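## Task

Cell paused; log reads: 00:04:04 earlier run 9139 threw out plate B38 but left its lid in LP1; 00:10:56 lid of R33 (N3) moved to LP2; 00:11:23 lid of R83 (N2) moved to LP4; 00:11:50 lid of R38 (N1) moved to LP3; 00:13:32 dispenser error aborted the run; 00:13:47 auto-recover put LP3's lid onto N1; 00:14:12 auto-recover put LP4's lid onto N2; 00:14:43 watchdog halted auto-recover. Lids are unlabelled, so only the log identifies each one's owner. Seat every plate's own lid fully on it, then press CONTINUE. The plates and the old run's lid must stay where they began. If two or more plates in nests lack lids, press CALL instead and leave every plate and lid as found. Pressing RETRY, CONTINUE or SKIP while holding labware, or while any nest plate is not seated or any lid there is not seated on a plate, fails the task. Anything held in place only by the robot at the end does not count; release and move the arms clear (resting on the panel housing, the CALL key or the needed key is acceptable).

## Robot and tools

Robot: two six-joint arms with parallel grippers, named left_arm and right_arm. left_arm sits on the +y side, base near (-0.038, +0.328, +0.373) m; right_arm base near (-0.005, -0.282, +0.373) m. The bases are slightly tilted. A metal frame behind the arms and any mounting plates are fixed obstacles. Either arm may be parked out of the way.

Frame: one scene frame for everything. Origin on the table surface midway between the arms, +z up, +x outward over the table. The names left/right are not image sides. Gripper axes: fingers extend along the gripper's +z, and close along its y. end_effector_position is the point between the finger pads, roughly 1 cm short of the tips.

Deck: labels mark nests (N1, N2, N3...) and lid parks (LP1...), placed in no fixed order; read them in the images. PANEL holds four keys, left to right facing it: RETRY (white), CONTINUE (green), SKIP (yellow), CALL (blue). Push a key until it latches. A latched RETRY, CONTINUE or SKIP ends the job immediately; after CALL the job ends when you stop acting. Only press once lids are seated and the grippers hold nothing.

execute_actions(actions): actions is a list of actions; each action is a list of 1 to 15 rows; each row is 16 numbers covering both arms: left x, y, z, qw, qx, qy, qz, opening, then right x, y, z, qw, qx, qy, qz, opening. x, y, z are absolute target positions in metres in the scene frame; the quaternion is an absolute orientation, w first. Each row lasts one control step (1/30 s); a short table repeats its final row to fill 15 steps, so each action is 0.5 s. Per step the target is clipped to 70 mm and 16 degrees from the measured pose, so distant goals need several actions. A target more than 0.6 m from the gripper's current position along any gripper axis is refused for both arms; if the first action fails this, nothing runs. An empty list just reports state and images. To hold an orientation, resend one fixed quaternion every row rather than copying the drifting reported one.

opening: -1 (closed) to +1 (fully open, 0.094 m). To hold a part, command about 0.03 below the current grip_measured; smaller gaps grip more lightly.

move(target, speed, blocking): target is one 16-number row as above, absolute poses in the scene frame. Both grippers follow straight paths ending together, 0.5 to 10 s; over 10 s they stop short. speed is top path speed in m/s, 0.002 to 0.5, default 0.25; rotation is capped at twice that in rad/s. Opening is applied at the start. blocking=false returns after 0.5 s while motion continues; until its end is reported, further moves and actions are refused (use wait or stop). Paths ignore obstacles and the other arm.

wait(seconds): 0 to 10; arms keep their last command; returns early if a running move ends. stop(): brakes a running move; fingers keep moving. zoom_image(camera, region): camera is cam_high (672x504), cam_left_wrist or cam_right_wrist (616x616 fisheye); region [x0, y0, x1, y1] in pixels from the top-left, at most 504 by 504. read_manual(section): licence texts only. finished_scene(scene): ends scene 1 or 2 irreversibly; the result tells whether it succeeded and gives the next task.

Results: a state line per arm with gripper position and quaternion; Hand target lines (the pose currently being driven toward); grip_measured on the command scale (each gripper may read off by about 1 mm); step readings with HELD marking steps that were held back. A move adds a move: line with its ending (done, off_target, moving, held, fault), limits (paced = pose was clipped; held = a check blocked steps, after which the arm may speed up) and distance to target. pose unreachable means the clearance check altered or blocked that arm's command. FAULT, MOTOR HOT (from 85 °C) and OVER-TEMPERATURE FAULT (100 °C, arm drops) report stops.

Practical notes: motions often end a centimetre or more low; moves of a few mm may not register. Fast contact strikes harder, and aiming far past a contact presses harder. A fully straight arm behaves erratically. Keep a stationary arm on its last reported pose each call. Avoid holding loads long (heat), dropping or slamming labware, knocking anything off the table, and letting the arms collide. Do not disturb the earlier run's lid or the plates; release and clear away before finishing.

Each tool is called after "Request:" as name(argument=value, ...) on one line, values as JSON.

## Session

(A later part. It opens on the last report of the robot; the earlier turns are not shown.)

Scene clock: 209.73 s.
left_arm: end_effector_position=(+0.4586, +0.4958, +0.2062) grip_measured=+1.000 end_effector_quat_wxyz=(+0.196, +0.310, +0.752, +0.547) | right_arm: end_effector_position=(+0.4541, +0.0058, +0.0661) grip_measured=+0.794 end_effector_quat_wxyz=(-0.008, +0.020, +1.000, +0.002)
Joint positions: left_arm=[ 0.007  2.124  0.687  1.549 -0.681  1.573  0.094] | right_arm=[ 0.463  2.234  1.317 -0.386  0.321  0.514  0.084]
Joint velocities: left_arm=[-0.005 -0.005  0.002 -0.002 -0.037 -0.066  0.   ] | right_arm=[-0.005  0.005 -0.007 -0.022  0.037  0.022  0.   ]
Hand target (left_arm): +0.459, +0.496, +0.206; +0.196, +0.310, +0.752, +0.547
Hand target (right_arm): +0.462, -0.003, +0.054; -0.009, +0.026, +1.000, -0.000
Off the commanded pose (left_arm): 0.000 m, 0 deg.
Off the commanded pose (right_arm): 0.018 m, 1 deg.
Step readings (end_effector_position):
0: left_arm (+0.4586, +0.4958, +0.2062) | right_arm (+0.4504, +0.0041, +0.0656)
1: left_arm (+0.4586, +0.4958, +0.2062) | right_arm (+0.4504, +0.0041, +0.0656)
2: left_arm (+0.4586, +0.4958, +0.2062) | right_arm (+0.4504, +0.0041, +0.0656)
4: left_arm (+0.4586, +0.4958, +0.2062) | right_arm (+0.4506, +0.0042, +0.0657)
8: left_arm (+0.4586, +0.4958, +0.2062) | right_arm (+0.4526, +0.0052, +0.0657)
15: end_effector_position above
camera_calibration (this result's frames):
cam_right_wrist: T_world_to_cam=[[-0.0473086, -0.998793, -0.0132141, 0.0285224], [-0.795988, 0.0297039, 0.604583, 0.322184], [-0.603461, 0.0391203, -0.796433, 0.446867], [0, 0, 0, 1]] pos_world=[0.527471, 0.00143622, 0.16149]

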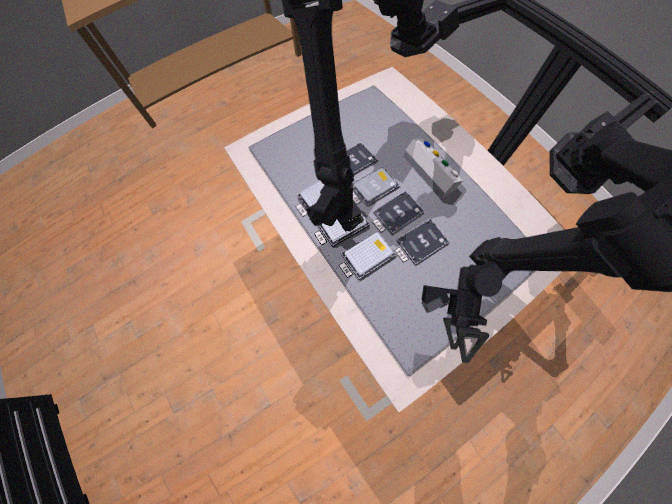

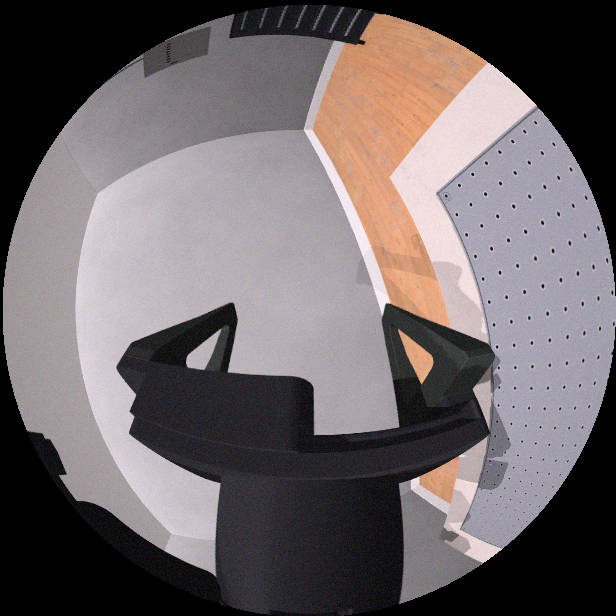

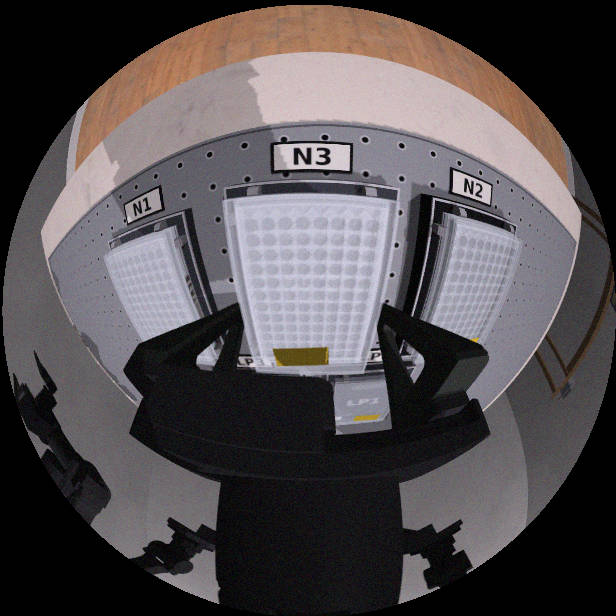

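Request:
execute_actions(actions=[[[0.4586,0.4958,0.2062,0.196,0.310,0.752,0.547,1, 0.4624,-0.0026,0.0528,-0.009,0.026,1,0,0.76],[0.4586,0.4958,0.2062,0.196,0.310,0.752,0.547,1, 0.4621,-0.0027,0.0524,-0.009,0.026,1,0,0.76],[0.4586,0.4958,0.2062,0.196,0.310,0.752,0.547,1, 0.4618,-0.0028,0.052,-0.009,0.026,1,0,0.76],[0.4586,0.4958,0.2062,0.196,0.310,0.752,0.547,1, 0.4615,-0.0029,0.0516,-0.009,0.026,1,0,0.76],[0.4586,0.4958,0.2062,0.196,0.310,0.752,0.547,1, 0.4612,-0.003,0.0512,-0.009,0.026,1,0,0.76]]])

Request:
zoom_image(camera="cam_right_wrist", region=[210, 170, 410, 380])

Scene clock: 215.77 s.
left_arm: end_effector_position=(+0.4586, +0.4958, +0.2062) grip_measured=+1.000 end_effector_quat_wxyz=(+0.196, +0.310, +0.752, +0.547) | right_arm: end_effector_position=(+0.4525, +0.0056, +0.0645) grip_measured=+0.794 end_effector_quat_wxyz=(-0.009, +0.019, +1.000, +0.001)
Joint positions: left_arm=[ 0.007  2.124  0.687  1.549 -0.681  1.573  0.094] | right_arm=[ 0.463  2.237  1.317 -0.386  0.321  0.514  0.084]
Joint velocities: left_arm=[-0.024 -0.005 -0.012 -0.002 -0.022 -0.066  0.   ] | right_arm=[-0.015 -0.005 -0.002  0.002 -0.007 -0.007  0.   ]
Hand target (left_arm): +0.459, +0.496, +0.206; +0.196, +0.310, +0.752, +0.547
Hand target (right_arm): +0.461, -0.003, +0.052; -0.009, +0.026, +1.000, -0.000
Off the commanded pose (left_arm): 0.000 m, 0 deg.
Off the commanded pose (right_arm): 0.018 m, 1 deg.
Step readings (end_effector_position):
0: left_arm (+0.4586, +0.4958, +0.2062) | right_arm (+0.4541, +0.0058, +0.0661)
1: left_arm (+0.4586, +0.4958, +0.2062) | right_arm (+0.4541, +0.0058, +0.0661)
2: left_arm (+0.4586, +0.4958, +0.2062) | right_arm (+0.4541, +0.0058, +0.0661)
4: left_arm (+0.4586, +0.4958, +0.2062) | right_arm (+0.4539, +0.0058, +0.0659)
8: left_arm (+0.4586, +0.4958, +0.2062) | right_arm (+0.4532, +0.0057, +0.0652)
15: end_effector_position above
camera_calibration (this result's frames):
cam_right_wrist: T_world_to_cam=[[-0.0458469, -0.998881, -0.0116143, 0.0274803], [-0.794281, 0.0294003, 0.606838, 0.320987], [-0.605818, 0.0370467, -0.79474, 0.445663], [0, 0, 0, 1]] pos_world=[0.526204, 0.00150212, 0.159718]

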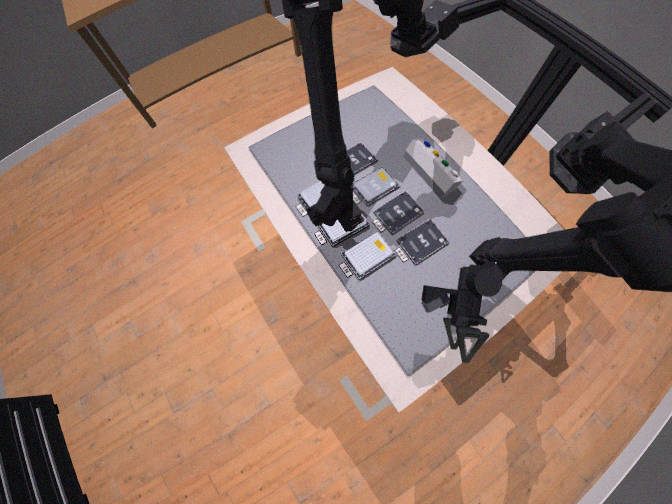

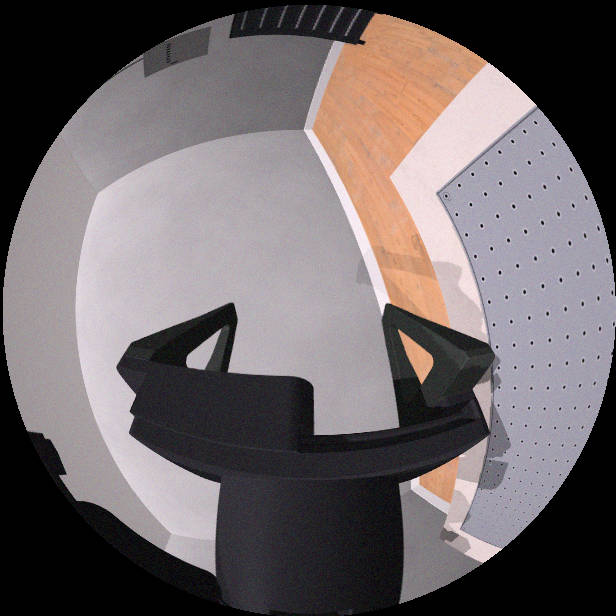

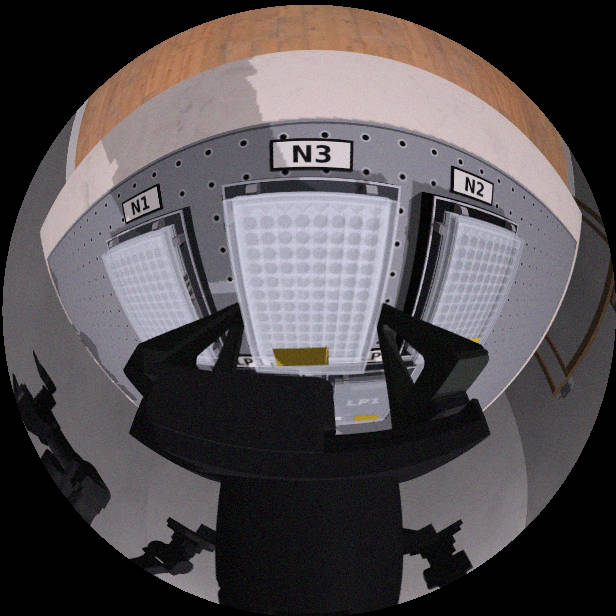

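Region (210, 170, 410, 380) of cam_right_wrist's 616x616 image, scaled by 2.400, with more detail than that image has; it fills the left 480 columns of this view, and the rest is white.

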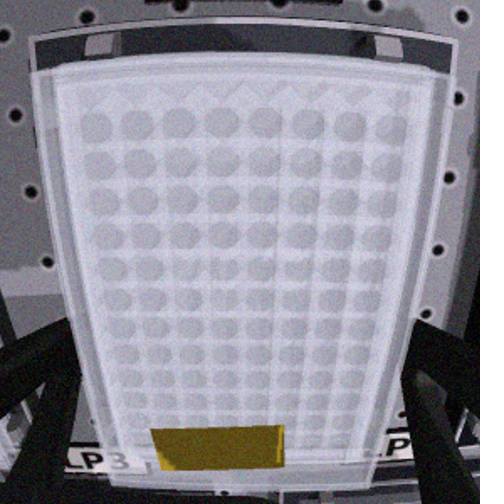

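Request:
execute_actions(actions=[[[0.4586,0.4958,0.2062,0.196,0.310,0.752,0.547,1, 0.4612,-0.003,0.0509,-0.009,0.026,1,0,0.76],[0.4586,0.4958,0.2062,0.196,0.310,0.752,0.547,1, 0.4612,-0.003,0.0506,-0.009,0.026,1,0,0.76],[0.4586,0.4958,0.2062,0.196,0.310,0.752,0.547,1, 0.4612,-0.003,0.0503,-0.009,0.026,1,0,0.76],[0.4586,0.4958,0.2062,0.196,0.310,0.752,0.547,1, 0.4612,-0.003,0.050,-0.009,0.026,1,0,0.76],[0.4586,0.4958,0.2062,0.196,0.310,0.752,0.547,1, 0.4612,-0.003,0.0497,-0.009,0.026,1,0,0.76],[0.4586,0.4958,0.2062,0.196,0.310,0.752,0.547,1, 0.4612,-0.003,0.0494,-0.009,0.026,1,0,0.76],[0.4586,0.4958,0.2062,0.196,0.310,0.752,0.547,1, 0.4612,-0.003,0.0491,-0.009,0.026,1,0,0.76],[0.4586,0.4958,0.2062,0.196,0.310,0.752,0.547,1, 0.4613,-0.003,0.0488,-0.009,0.026,1,0,0.76],[0.4586,0.4958,0.2062,0.196,0.310,0.752,0.547,1, 0.4614,-0.003,0.0485,-0.009,0.026,1,0,0.76],[0.4586,0.4958,0.2062,0.196,0.310,0.752,0.547,1, 0.4615,-0.003,0.0482,-0.009,0.026,1,0,0.76]]])

Request:
zoom_image(camera="cam_right_wrist", region=[210, 170, 410, 380])

Scene clock: 224.37 s.
left_arm: end_effector_position=(+0.4586, +0.4958, +0.2062) grip_measured=+1.000 end_effector_quat_wxyz=(+0.196, +0.310, +0.752, +0.547) | right_arm: end_effector_position=(+0.4504, +0.0046, +0.0614) grip_measured=+0.794 end_effector_quat_wxyz=(-0.011, +0.018, +1.000, -0.000)
Joint positions: left_arm=[ 0.007  2.124  0.687  1.549 -0.681  1.573  0.094] | right_arm=[ 0.462  2.243  1.317 -0.385  0.321  0.512  0.084]
Joint velocities: left_arm=[-0.005  0.005 -0.007 -0.012  0.007 -0.037  0.   ] | right_arm=[-0.015 -0.005  0.002 -0.007 -0.007  0.022  0.001]
Hand target (left_arm): +0.459, +0.496, +0.206; +0.196, +0.310, +0.752, +0.547
Hand target (right_arm): +0.461, -0.003, +0.049; -0.009, +0.026, +1.000, -0.000
Off the commanded pose (left_arm): 0.000 m, 0 deg.
Off the commanded pose (right_arm): 0.019 m, 1 deg.
Step readings (end_effector_position):
0: left_arm (+0.4586, +0.4958, +0.2062) | right_arm (+0.4525, +0.0056, +0.0645)
1: left_arm (+0.4586, +0.4958, +0.2062) | right_arm (+0.4525, +0.0056, +0.0645)
2: left_arm (+0.4586, +0.4958, +0.2062) | right_arm (+0.4525, +0.0056, +0.0645)
4: left_arm (+0.4586, +0.4958, +0.2062) | right_arm (+0.4524, +0.0056, +0.0643)
8: left_arm (+0.4586, +0.4958, +0.2062) | right_arm (+0.4515, +0.0055, +0.0634)
15: end_effector_position above
camera_calibration (this result's frames):
cam_right_wrist: T_world_to_cam=[[-0.0442618, -0.99898, -0.00890946, 0.0254819], [-0.791841, 0.0296437, 0.610007, 0.319892], [-0.609121, 0.0340549, -0.792346, 0.443343], [0, 0, 0, 1]] pos_world=[0.524482, 0.000875115, 0.156371]

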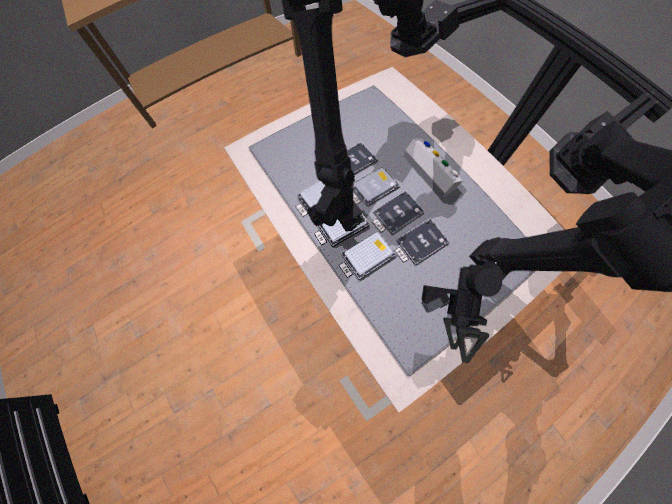

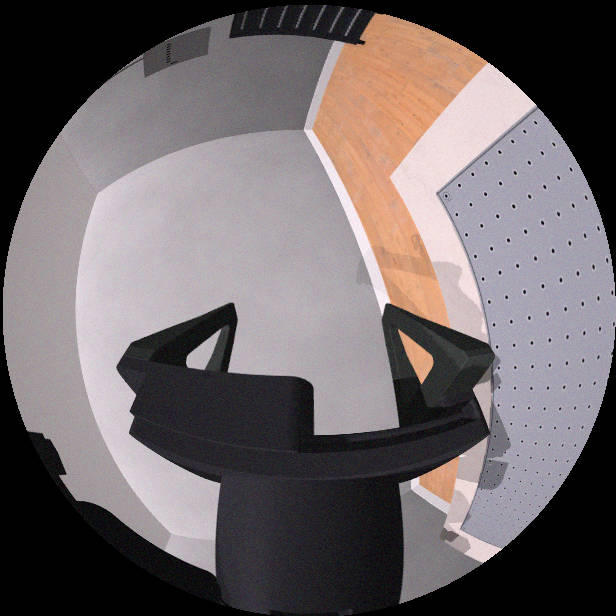

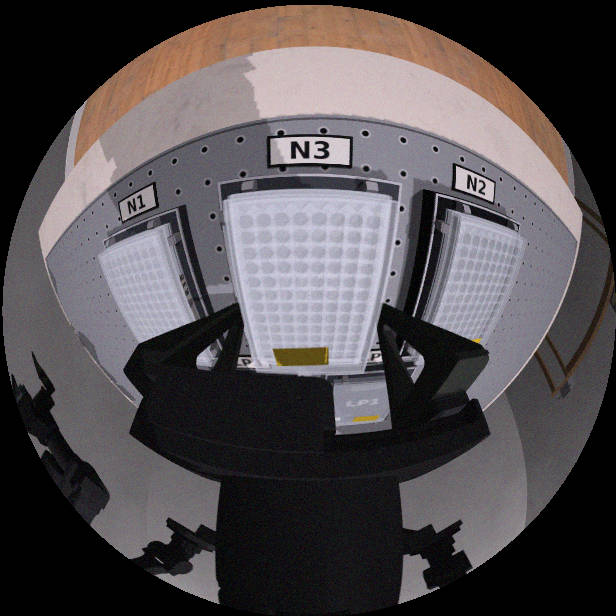

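Region (210, 170, 410, 380) of cam_right_wrist's 616x616 image, scaled by 2.400, with more detail than that image has; it fills the left 480 columns of this view, and the rest is white.

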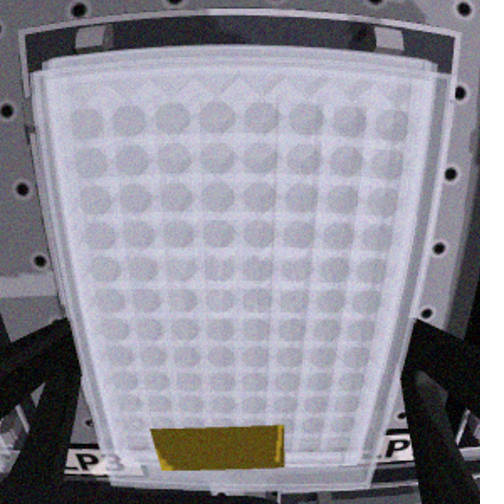

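Request:
execute_actions(actions=[[[0.4586,0.4958,0.2062,0.196,0.310,0.752,0.547,1, 0.4615,-0.003,0.0482,-0.009,0.026,1,0,0.8],[0.4586,0.4958,0.2062,0.196,0.310,0.752,0.547,1, 0.4615,-0.003,0.0482,-0.009,0.026,1,0,0.83],[0.4586,0.4958,0.2062,0.196,0.310,0.752,0.547,1, 0.4615,-0.003,0.0482,-0.009,0.026,1,0,0.86],[0.4586,0.4958,0.2062,0.196,0.310,0.752,0.547,1, 0.4615,-0.003,0.0482,-0.009,0.026,1,0,0.9],[0.4586,0.4958,0.2062,0.196,0.310,0.752,0.547,1, 0.4615,-0.003,0.0482,-0.009,0.026,1,0,1]]])

Request:
zoom_image(camera="cam_right_wrist", region=[210, 170, 410, 380])

Scene clock: 233.90 s.
left_arm: end_effector_position=(+0.4586, +0.4958, +0.2062) grip_measured=+1.000 end_effector_quat_wxyz=(+0.196, +0.310, +0.752, +0.547) | right_arm: end_effector_position=(+0.4504, +0.0047, +0.0614) grip_measured=+1.000 end_effector_quat_wxyz=(-0.011, +0.018, +1.000, +0.000)
Joint positions: left_arm=[ 0.007  2.124  0.687  1.549 -0.681  1.573  0.094] | right_arm=[ 0.462  2.243  1.317 -0.385  0.32   0.512  0.094]
Joint velocities: left_arm=[-0.005 -0.015  0.017 -0.017  0.051 -0.037  0.   ] | right_arm=[-0.005 -0.005 -0.007 -0.007 -0.022 -0.007  0.   ]
Hand target (left_arm): +0.459, +0.496, +0.206; +0.196, +0.310, +0.752, +0.547
Hand target (right_arm): +0.461, -0.003, +0.049; -0.009, +0.026, +1.000, -0.000
Off the commanded pose (left_arm): 0.000 m, 0 deg.
Off the commanded pose (right_arm): 0.019 m, 1 deg.
Step readings (end_effector_position):
0: left_arm (+0.4586, +0.4958, +0.2062) | right_arm (+0.4504, +0.0046, +0.0614)
1: left_arm (+0.4586, +0.4958, +0.2062) | right_arm (+0.4504, +0.0047, +0.0614)
2: left_arm (+0.4586, +0.4958, +0.2062) | right_arm (+0.4504, +0.0047, +0.0614)
4: left_arm (+0.4586, +0.4958, +0.2062) | right_arm (+0.4504, +0.0047, +0.0614)
8: left_arm (+0.4586, +0.4958, +0.2062) | right_arm (+0.4504, +0.0047, +0.0614)
15: end_effector_position above
camera_calibration (this result's frames):
cam_right_wrist: T_world_to_cam=[[-0.04389, -0.998994, -0.00924901, 0.0253923], [-0.791745, 0.0291357, 0.610156, 0.319817], [-0.609272, 0.0341026, -0.792227, 0.443384], [0, 0, 0, 1]] pos_world=[0.52447, 0.000928067, 0.156358]

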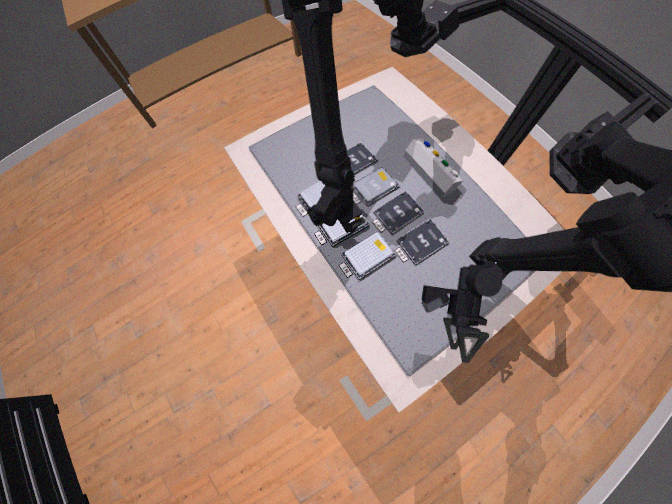

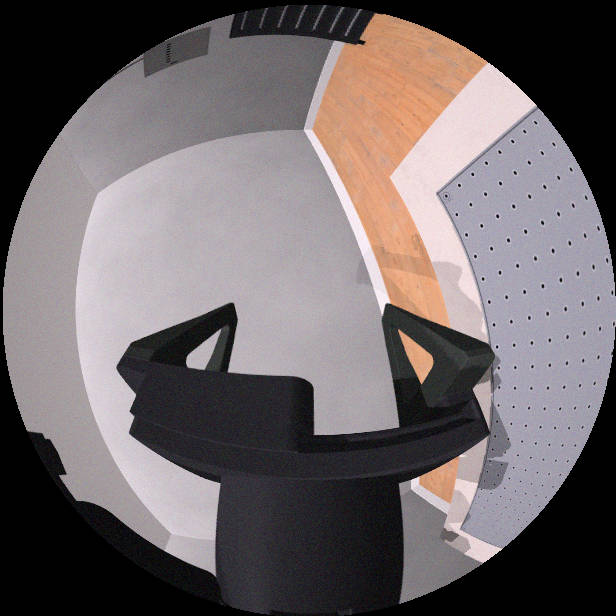

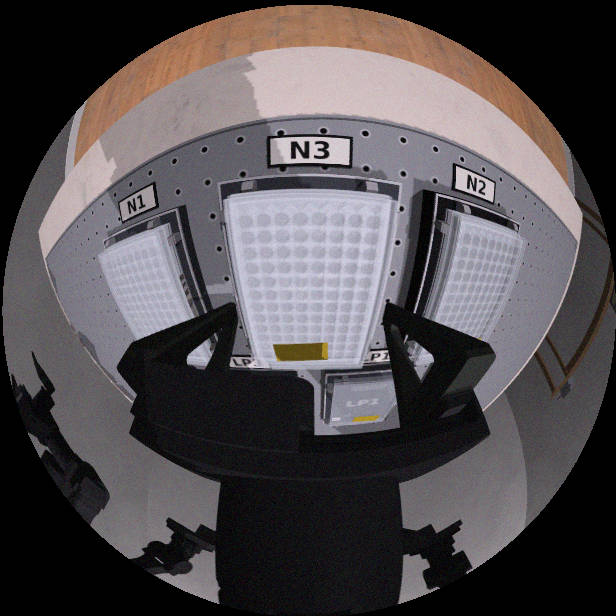

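Region (210, 170, 410, 380) of cam_right_wrist's 616x616 image, scaled by 2.400, with more detail than that image has; it fills the left 480 columns of this view, and the rest is white.

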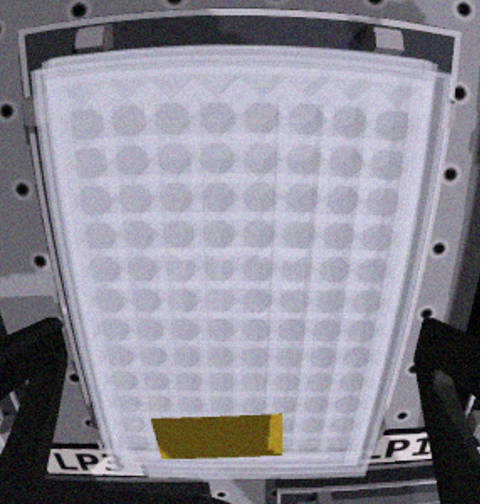

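Request:
move(target=[0.4586,0.4958,0.2062,0.196,0.310,0.752,0.547,1, 0.47,0.008,0.11,-0.009,0.02,1,0,1], speed=0.08)

Request:
zoom_image(camera="cam_right_wrist", region=[100, 160, 520, 380])

Scene clock: 240.17 s.
left_arm: end_effector_position=(+0.4586, +0.4958, +0.2062) grip_measured=+1.000 end_effector_quat_wxyz=(+0.196, +0.310, +0.752, +0.547) | right_arm: end_effector_position=(+0.4703, -0.0018, +0.1028) grip_measured=+1.000 end_effector_quat_wxyz=(-0.012, +0.022, +1.000, -0.002)
Joint positions: left_arm=[ 0.007  2.124  0.687  1.549 -0.681  1.573  0.094] | right_arm=[ 0.462  2.155  1.317 -0.476  0.323  0.522  0.094]
Joint velocities: left_arm=[-0.005  0.005 -0.002 -0.017 -0.022  0.007  0.   ] | right_arm=[-0.005 -0.005 -0.002 -0.007  0.007  0.037  0.   ]
Hand target (left_arm): +0.459, +0.496, +0.206; +0.196, +0.310, +0.752, +0.547
Hand target (right_arm): +0.470, +0.008, +0.110; -0.009, +0.020, +1.000, +0.000
Off the commanded pose (left_arm): 0.000 m, 0 deg.
Off the commanded pose (right_arm): 0.012 m, 0 deg.
move: off_target (right_arm)
camera_calibration (this result's frames):
cam_right_wrist: T_world_to_cam=[[-0.052731, -0.998594, -0.00549791, 0.0239674], [-0.791326, 0.0384267, 0.610186, 0.310316], [-0.609116, 0.0365264, -0.792239, 0.48841], [0, 0, 0, 1]] pos_world=[0.544323, -0.00583054, 0.197719]

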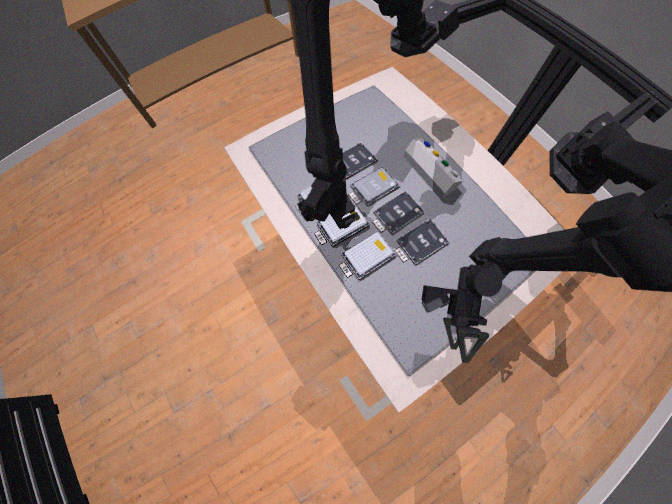

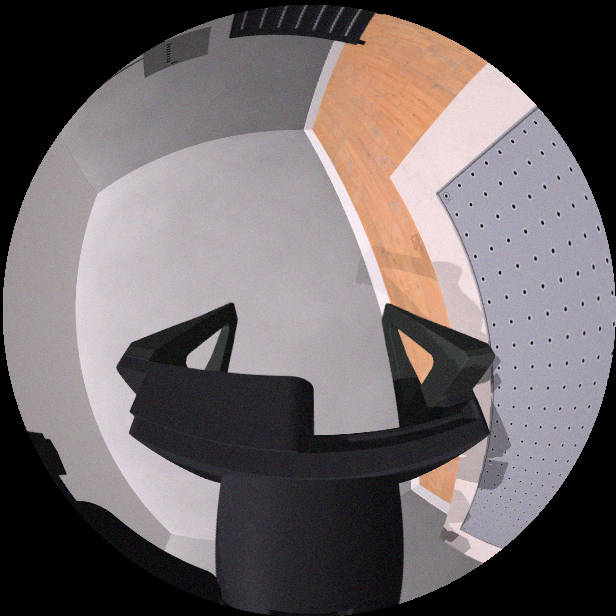

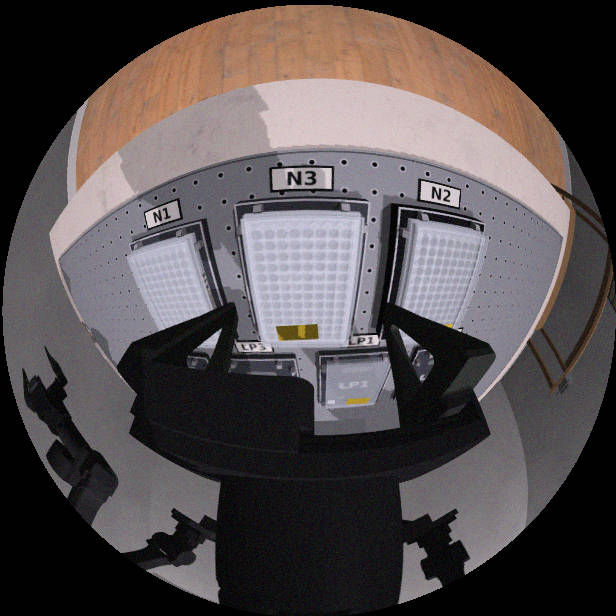

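Region (100, 160, 520, 380) of cam_right_wrist's 616x616 image, scaled by 1.200, with more detail than that image has; it fills the top 264 rows of this view, and the rest is white.

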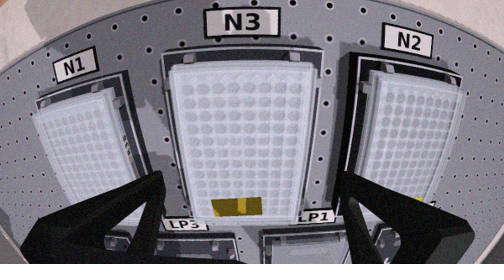

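Request:
zoom_image(camera="cam_right_wrist", region=[225, 190, 385, 290])

Request:
zoom_image(camera="cam_right_wrist", region=[370, 190, 500, 320])

Request:
zoom_image(camera="cam_right_wrist", region=[115, 200, 245, 330])

Region (225, 190, 385, 290) of cam_right_wrist's 616x616 image, scaled by 3.150, with more detail than that image has; it fills the top 315 rows of this view, and the rest is white.

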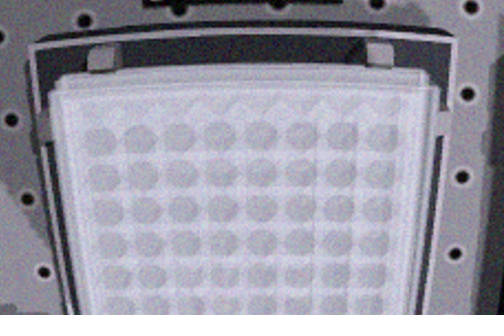

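Region (370, 190, 500, 320) of cam_right_wrist's 616x616 image, scaled by 3.877, with more detail than that image has.

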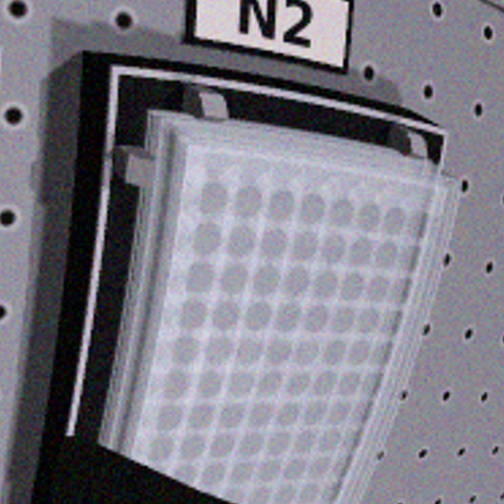

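Region (115, 200, 245, 330) of cam_right_wrist's 616x616 image, scaled by 3.877, with more detail than that image has.

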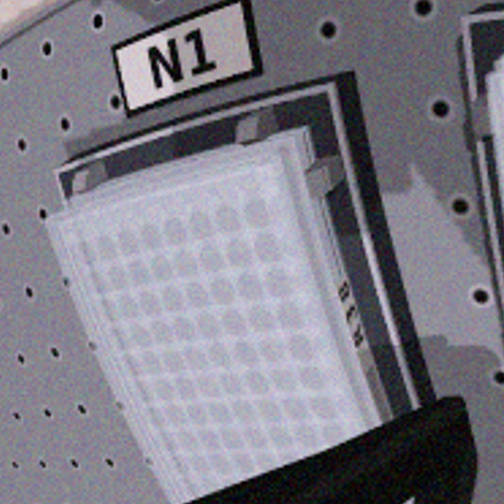

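Request:
move(target=[0.4586,0.4958,0.2062,0.196,0.310,0.752,0.547,1, 0.53,0.0,0.085,0.0,0.02,1,0,1], speed=0.15)

Request:
zoom_image(camera="cam_right_wrist", region=[210, 220, 410, 380])

Scene clock: 250.70 s.
left_arm: end_effector_position=(+0.4586, +0.4958, +0.2062) grip_measured=+1.000 end_effector_quat_wxyz=(+0.196, +0.310, +0.752, +0.547) | right_arm: end_effector_position=(+0.5245, +0.0089, +0.0978) grip_measured=+1.000 end_effector_quat_wxyz=(+0.006, +0.018, +1.000, +0.004)
Joint positions: left_arm=[ 0.007  2.124  0.687  1.549 -0.681  1.573  0.094] | right_arm=[ 0.438  2.21   1.472 -0.529  0.322  0.476  0.094]
Joint velocities: left_arm=[ 0.005 -0.015 -0.007 -0.012  0.037  0.007  0.   ] | right_arm=[-0.015 -0.005 -0.007  0.007 -0.051 -0.037  0.   ]
Hand target (left_arm): +0.459, +0.496, +0.206; +0.196, +0.310, +0.752, +0.547
Hand target (right_arm): +0.530, +0.000, +0.086; -0.000, +0.020, +1.000, -0.000
Off the commanded pose (left_arm): 0.000 m, 0 deg.
Off the commanded pose (right_arm): 0.017 m, 1 deg.
move: off_target (right_arm)
camera_calibration (this result's frames):
cam_right_wrist: T_world_to_cam=[[-0.0442028, -0.998849, -0.0186052, 0.0342956], [-0.812891, 0.0251351, 0.581873, 0.370069], [-0.580736, 0.0408444, -0.813067, 0.50427], [0, 0, 0, 1]] pos_world=[0.595189, 0.00435784, 0.195309]

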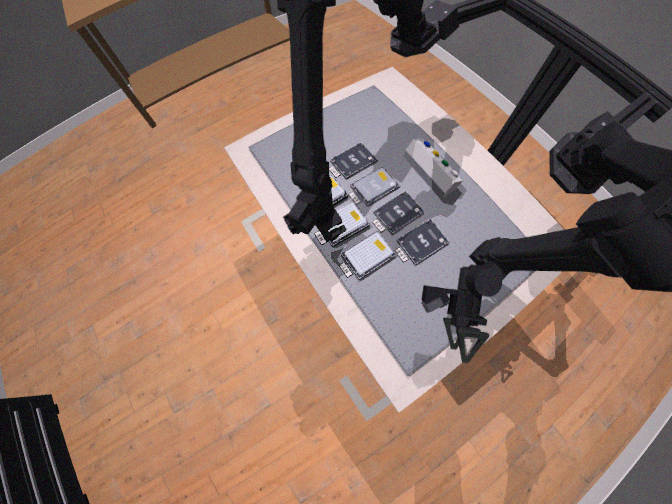

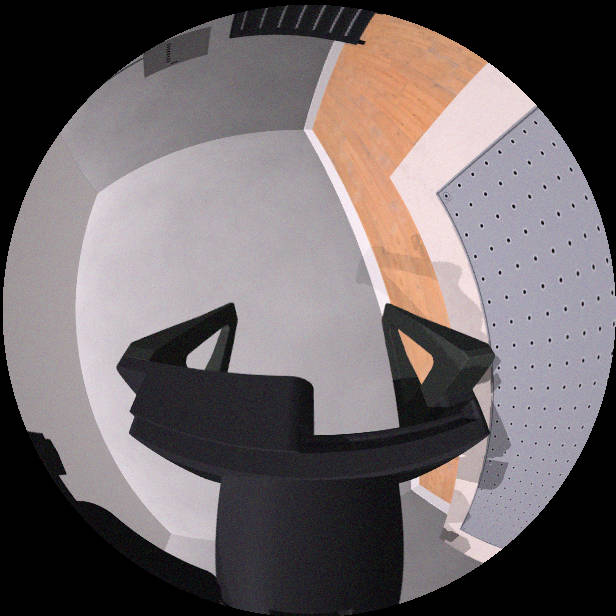

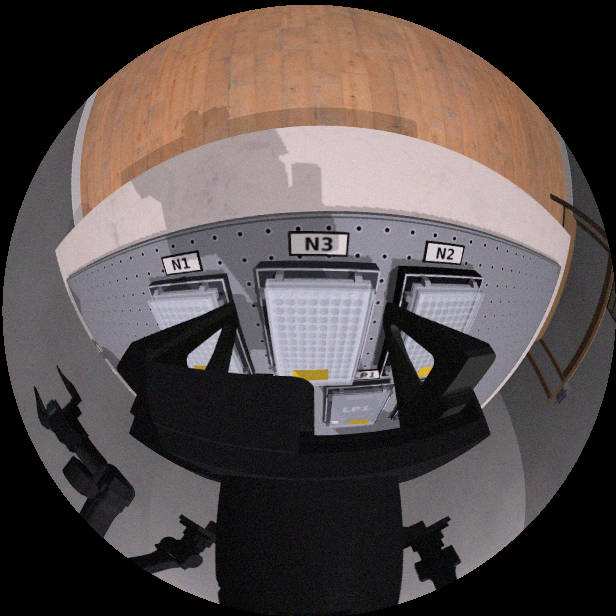

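Region (210, 220, 410, 380) of cam_right_wrist's 616x616 image, scaled by 2.520, with more detail than that image has; it fills the top 403 rows of this view, and the rest is white.

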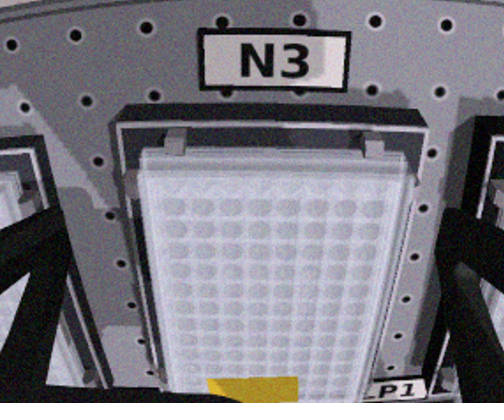

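Request:
zoom_image(camera="cam_right_wrist", region=[250, 260, 330, 320])

Request:
zoom_image(camera="cam_right_wrist", region=[390, 260, 490, 330])

Request:
zoom_image(camera="cam_right_wrist", region=[140, 265, 240, 335])

Request:
zoom_image(camera="cam_high", region=[310, 190, 410, 285])

Region (250, 260, 330, 320) of cam_right_wrist's 616x616 image, scaled by 6.300, with more detail than that image has; it fills the top 378 rows of this view, and the rest is white.

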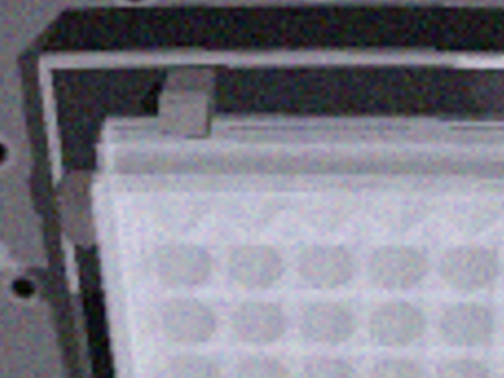

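Region (390, 260, 490, 330) of cam_right_wrist's 616x616 image, scaled by 5.040, with more detail than that image has; it fills the top 353 rows of this view, and the rest is white.

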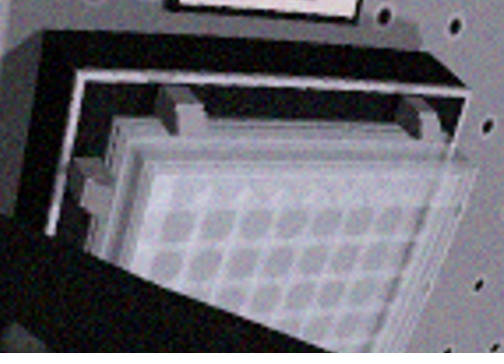

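Region (140, 265, 240, 335) of cam_right_wrist's 616x616 image, scaled by 5.040, with more detail than that image has; it fills the top 353 rows of this view, and the rest is white.

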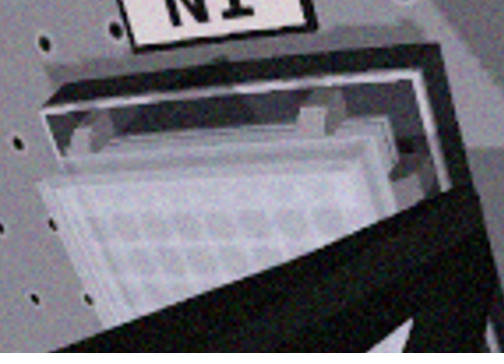

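Region (310, 190, 410, 285) of cam_high's 672x504 image, scaled by 5.040, with more detail than that image has; it fills the top 479 rows of this view, and the rest is white.

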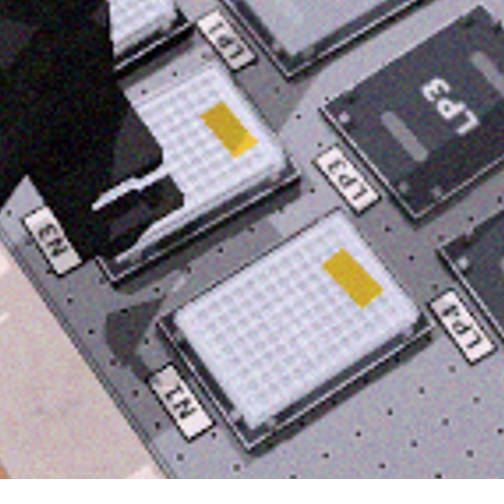

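Request:
move(target=[0.4586,0.4958,0.2062,0.196,0.310,0.752,0.547,1, 0.362,0.012,0.092,0.0,0.02,1,0,-0.3], speed=0.2)

Scene clock: 267.93 s.
left_arm: end_effector_position=(+0.4586, +0.4958, +0.2062) grip_measured=+1.000 end_effector_quat_wxyz=(+0.196, +0.310, +0.752, +0.547) | right_arm: end_effector_position=(+0.3571, +0.0033, +0.0853) grip_measured=-0.297 end_effector_quat_wxyz=(-0.010, +0.014, +1.000, -0.006)
Joint positions: left_arm=[ 0.007  2.124  0.687  1.549 -0.681  1.573  0.094] | right_arm=[ 0.563  2.167  1.065 -0.248  0.355  0.61   0.033]
Joint velocities: left_arm=[-0.005  0.005  0.002 -0.012 -0.007 -0.066  0.   ] | right_arm=[-0.005  0.005 -0.017  0.002 -0.007  0.037  0.001]
Hand target (left_arm): +0.459, +0.496, +0.206; +0.196, +0.310, +0.752, +0.547
Hand target (right_arm): +0.362, +0.010, +0.092; +0.001, +0.020, +1.000, +0.001
Off the commanded pose (left_arm): 0.000 m, 0 deg.
Off the commanded pose (right_arm): 0.012 m, 2 deg.
move: off_target (right_arm)
camera_calibration (this result's frames):
cam_right_wrist: T_world_to_cam=[[-0.0365207, -0.999331, 0.00208636, 0.0165866], [-0.79315, 0.0302557, 0.608274, 0.232071], [-0.60793, 0.0205598, -0.793724, 0.405163], [0, 0, 0, 1]] pos_world=[0.430983, 0.00122402, 0.18039]

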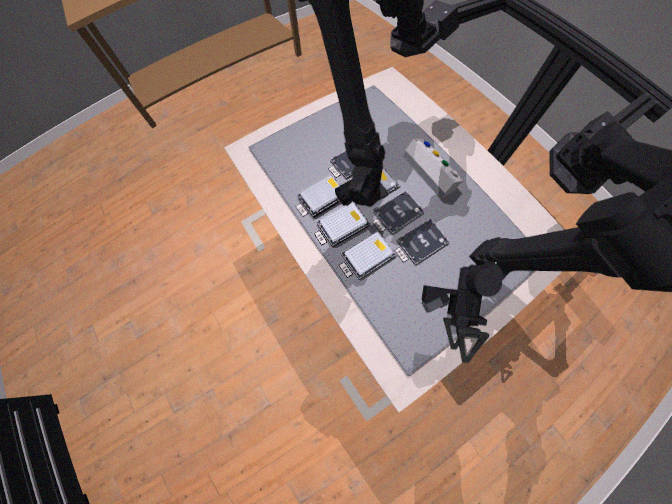

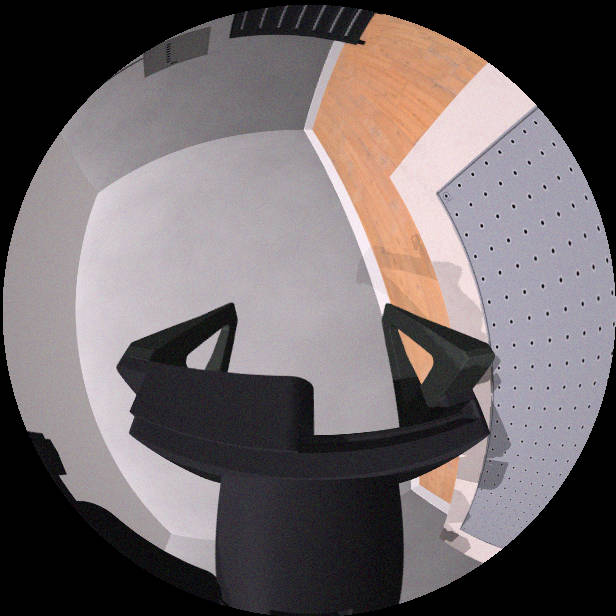

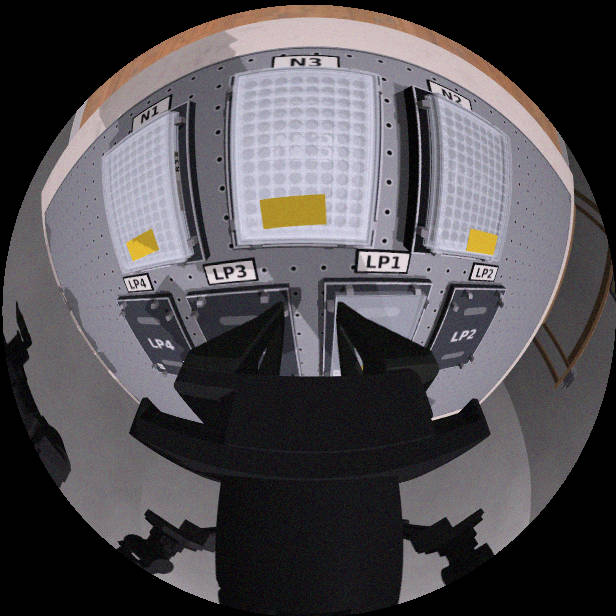

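Request:
zoom_image(camera="cam_high", region=[295, 170, 405, 280])

Request:
zoom_image(camera="cam_right_wrist", region=[215, 50, 405, 260])

Region (295, 170, 405, 280) of cam_high's 672x504 image, scaled by 4.582, with more detail than that image has.

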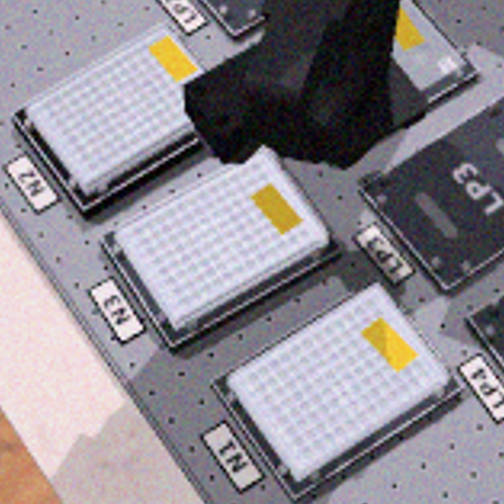

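Region (215, 50, 405, 260) of cam_right_wrist's 616x616 image, scaled by 2.400, with more detail than that image has; it fills the left 456 columns of this view, and the rest is white.

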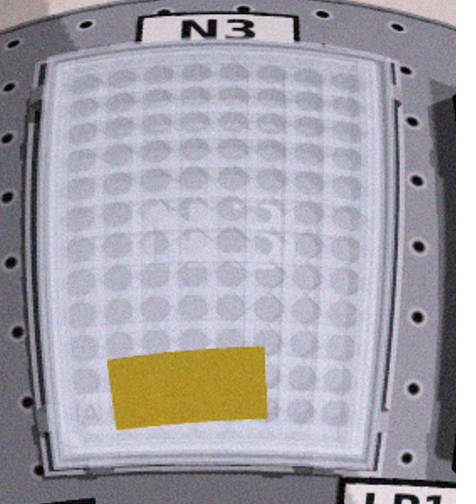

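Request:
move(target=[0.4586,0.4958,0.2062,0.196,0.310,0.752,0.547,1, 0.366,0.006,0.054,0.0,0.022,1,0,-0.3], speed=0.06)

Request:
zoom_image(camera="cam_right_wrist", region=[200, 130, 420, 340])

Scene clock: 278.23 s.
left_arm: end_effector_position=(+0.4586, +0.4958, +0.2062) grip_measured=+1.000 end_effector_quat_wxyz=(+0.196, +0.310, +0.752, +0.547) | right_arm: end_effector_position=(+0.3568, +0.0124, +0.0647) grip_measured=-0.297 end_effector_quat_wxyz=(-0.002, +0.015, +1.000, +0.000)
Joint positions: left_arm=[ 0.007  2.124  0.687  1.549 -0.681  1.573  0.094] | right_arm=[ 0.563  2.226  1.092 -0.195  0.355  0.604  0.033]
Joint velocities: left_arm=[ 0.015 -0.005  0.007  0.007 -0.022 -0.007  0.   ] | right_arm=[-0.005 -0.005 -0.007  0.002  0.022 -0.022  0.001]
Hand target (left_arm): +0.459, +0.496, +0.206; +0.196, +0.310, +0.752, +0.547
Hand target (right_arm): +0.366, +0.006, +0.055; -0.000, +0.022, +1.000, -0.000
Off the commanded pose (left_arm): 0.000 m, 0 deg.
Off the commanded pose (right_arm): 0.015 m, 1 deg.
move: off_target (right_arm)
camera_calibration (this result's frames):
cam_right_wrist: T_world_to_cam=[[-0.0373305, -0.999254, -0.00987305, 0.0266957], [-0.803578, 0.0241444, 0.594709, 0.248828], [-0.594027, 0.0301346, -0.80388, 0.384056], [0, 0, 0, 1]] pos_world=[0.429089, 0.00909463, 0.161018]

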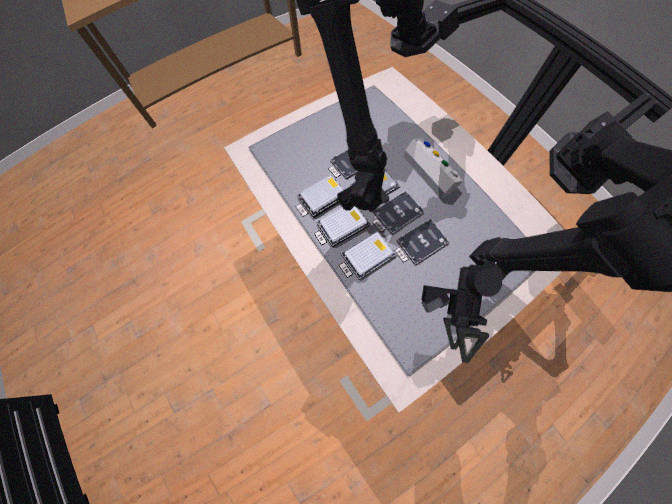

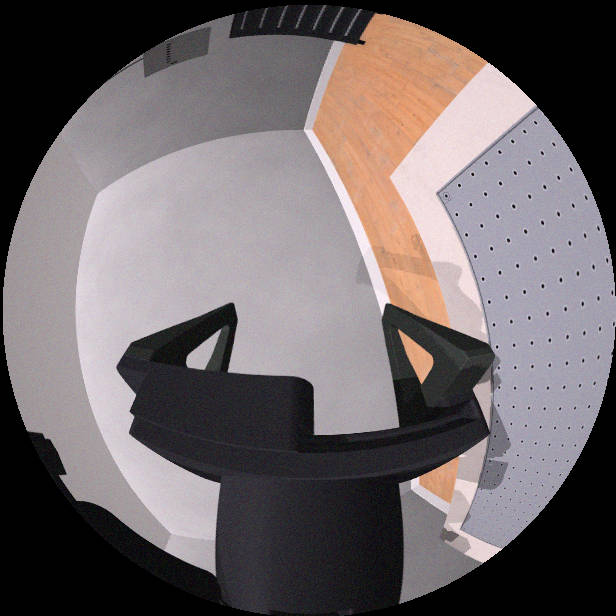

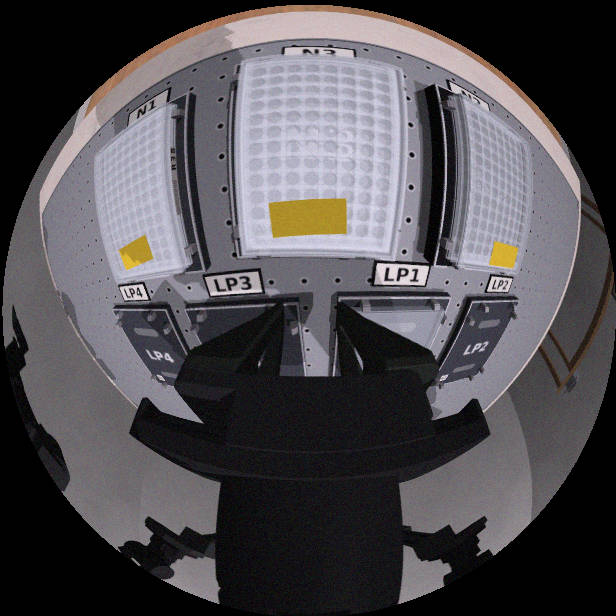

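Region (200, 130, 420, 340) of cam_right_wrist's 616x616 image, scaled by 2.291, with more detail than that image has; it fills the top 481 rows of this view, and the rest is white.

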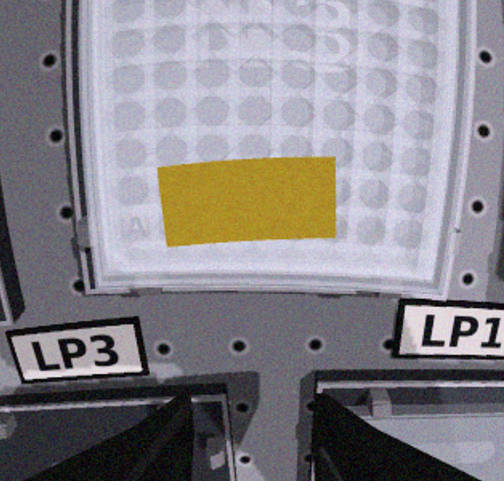

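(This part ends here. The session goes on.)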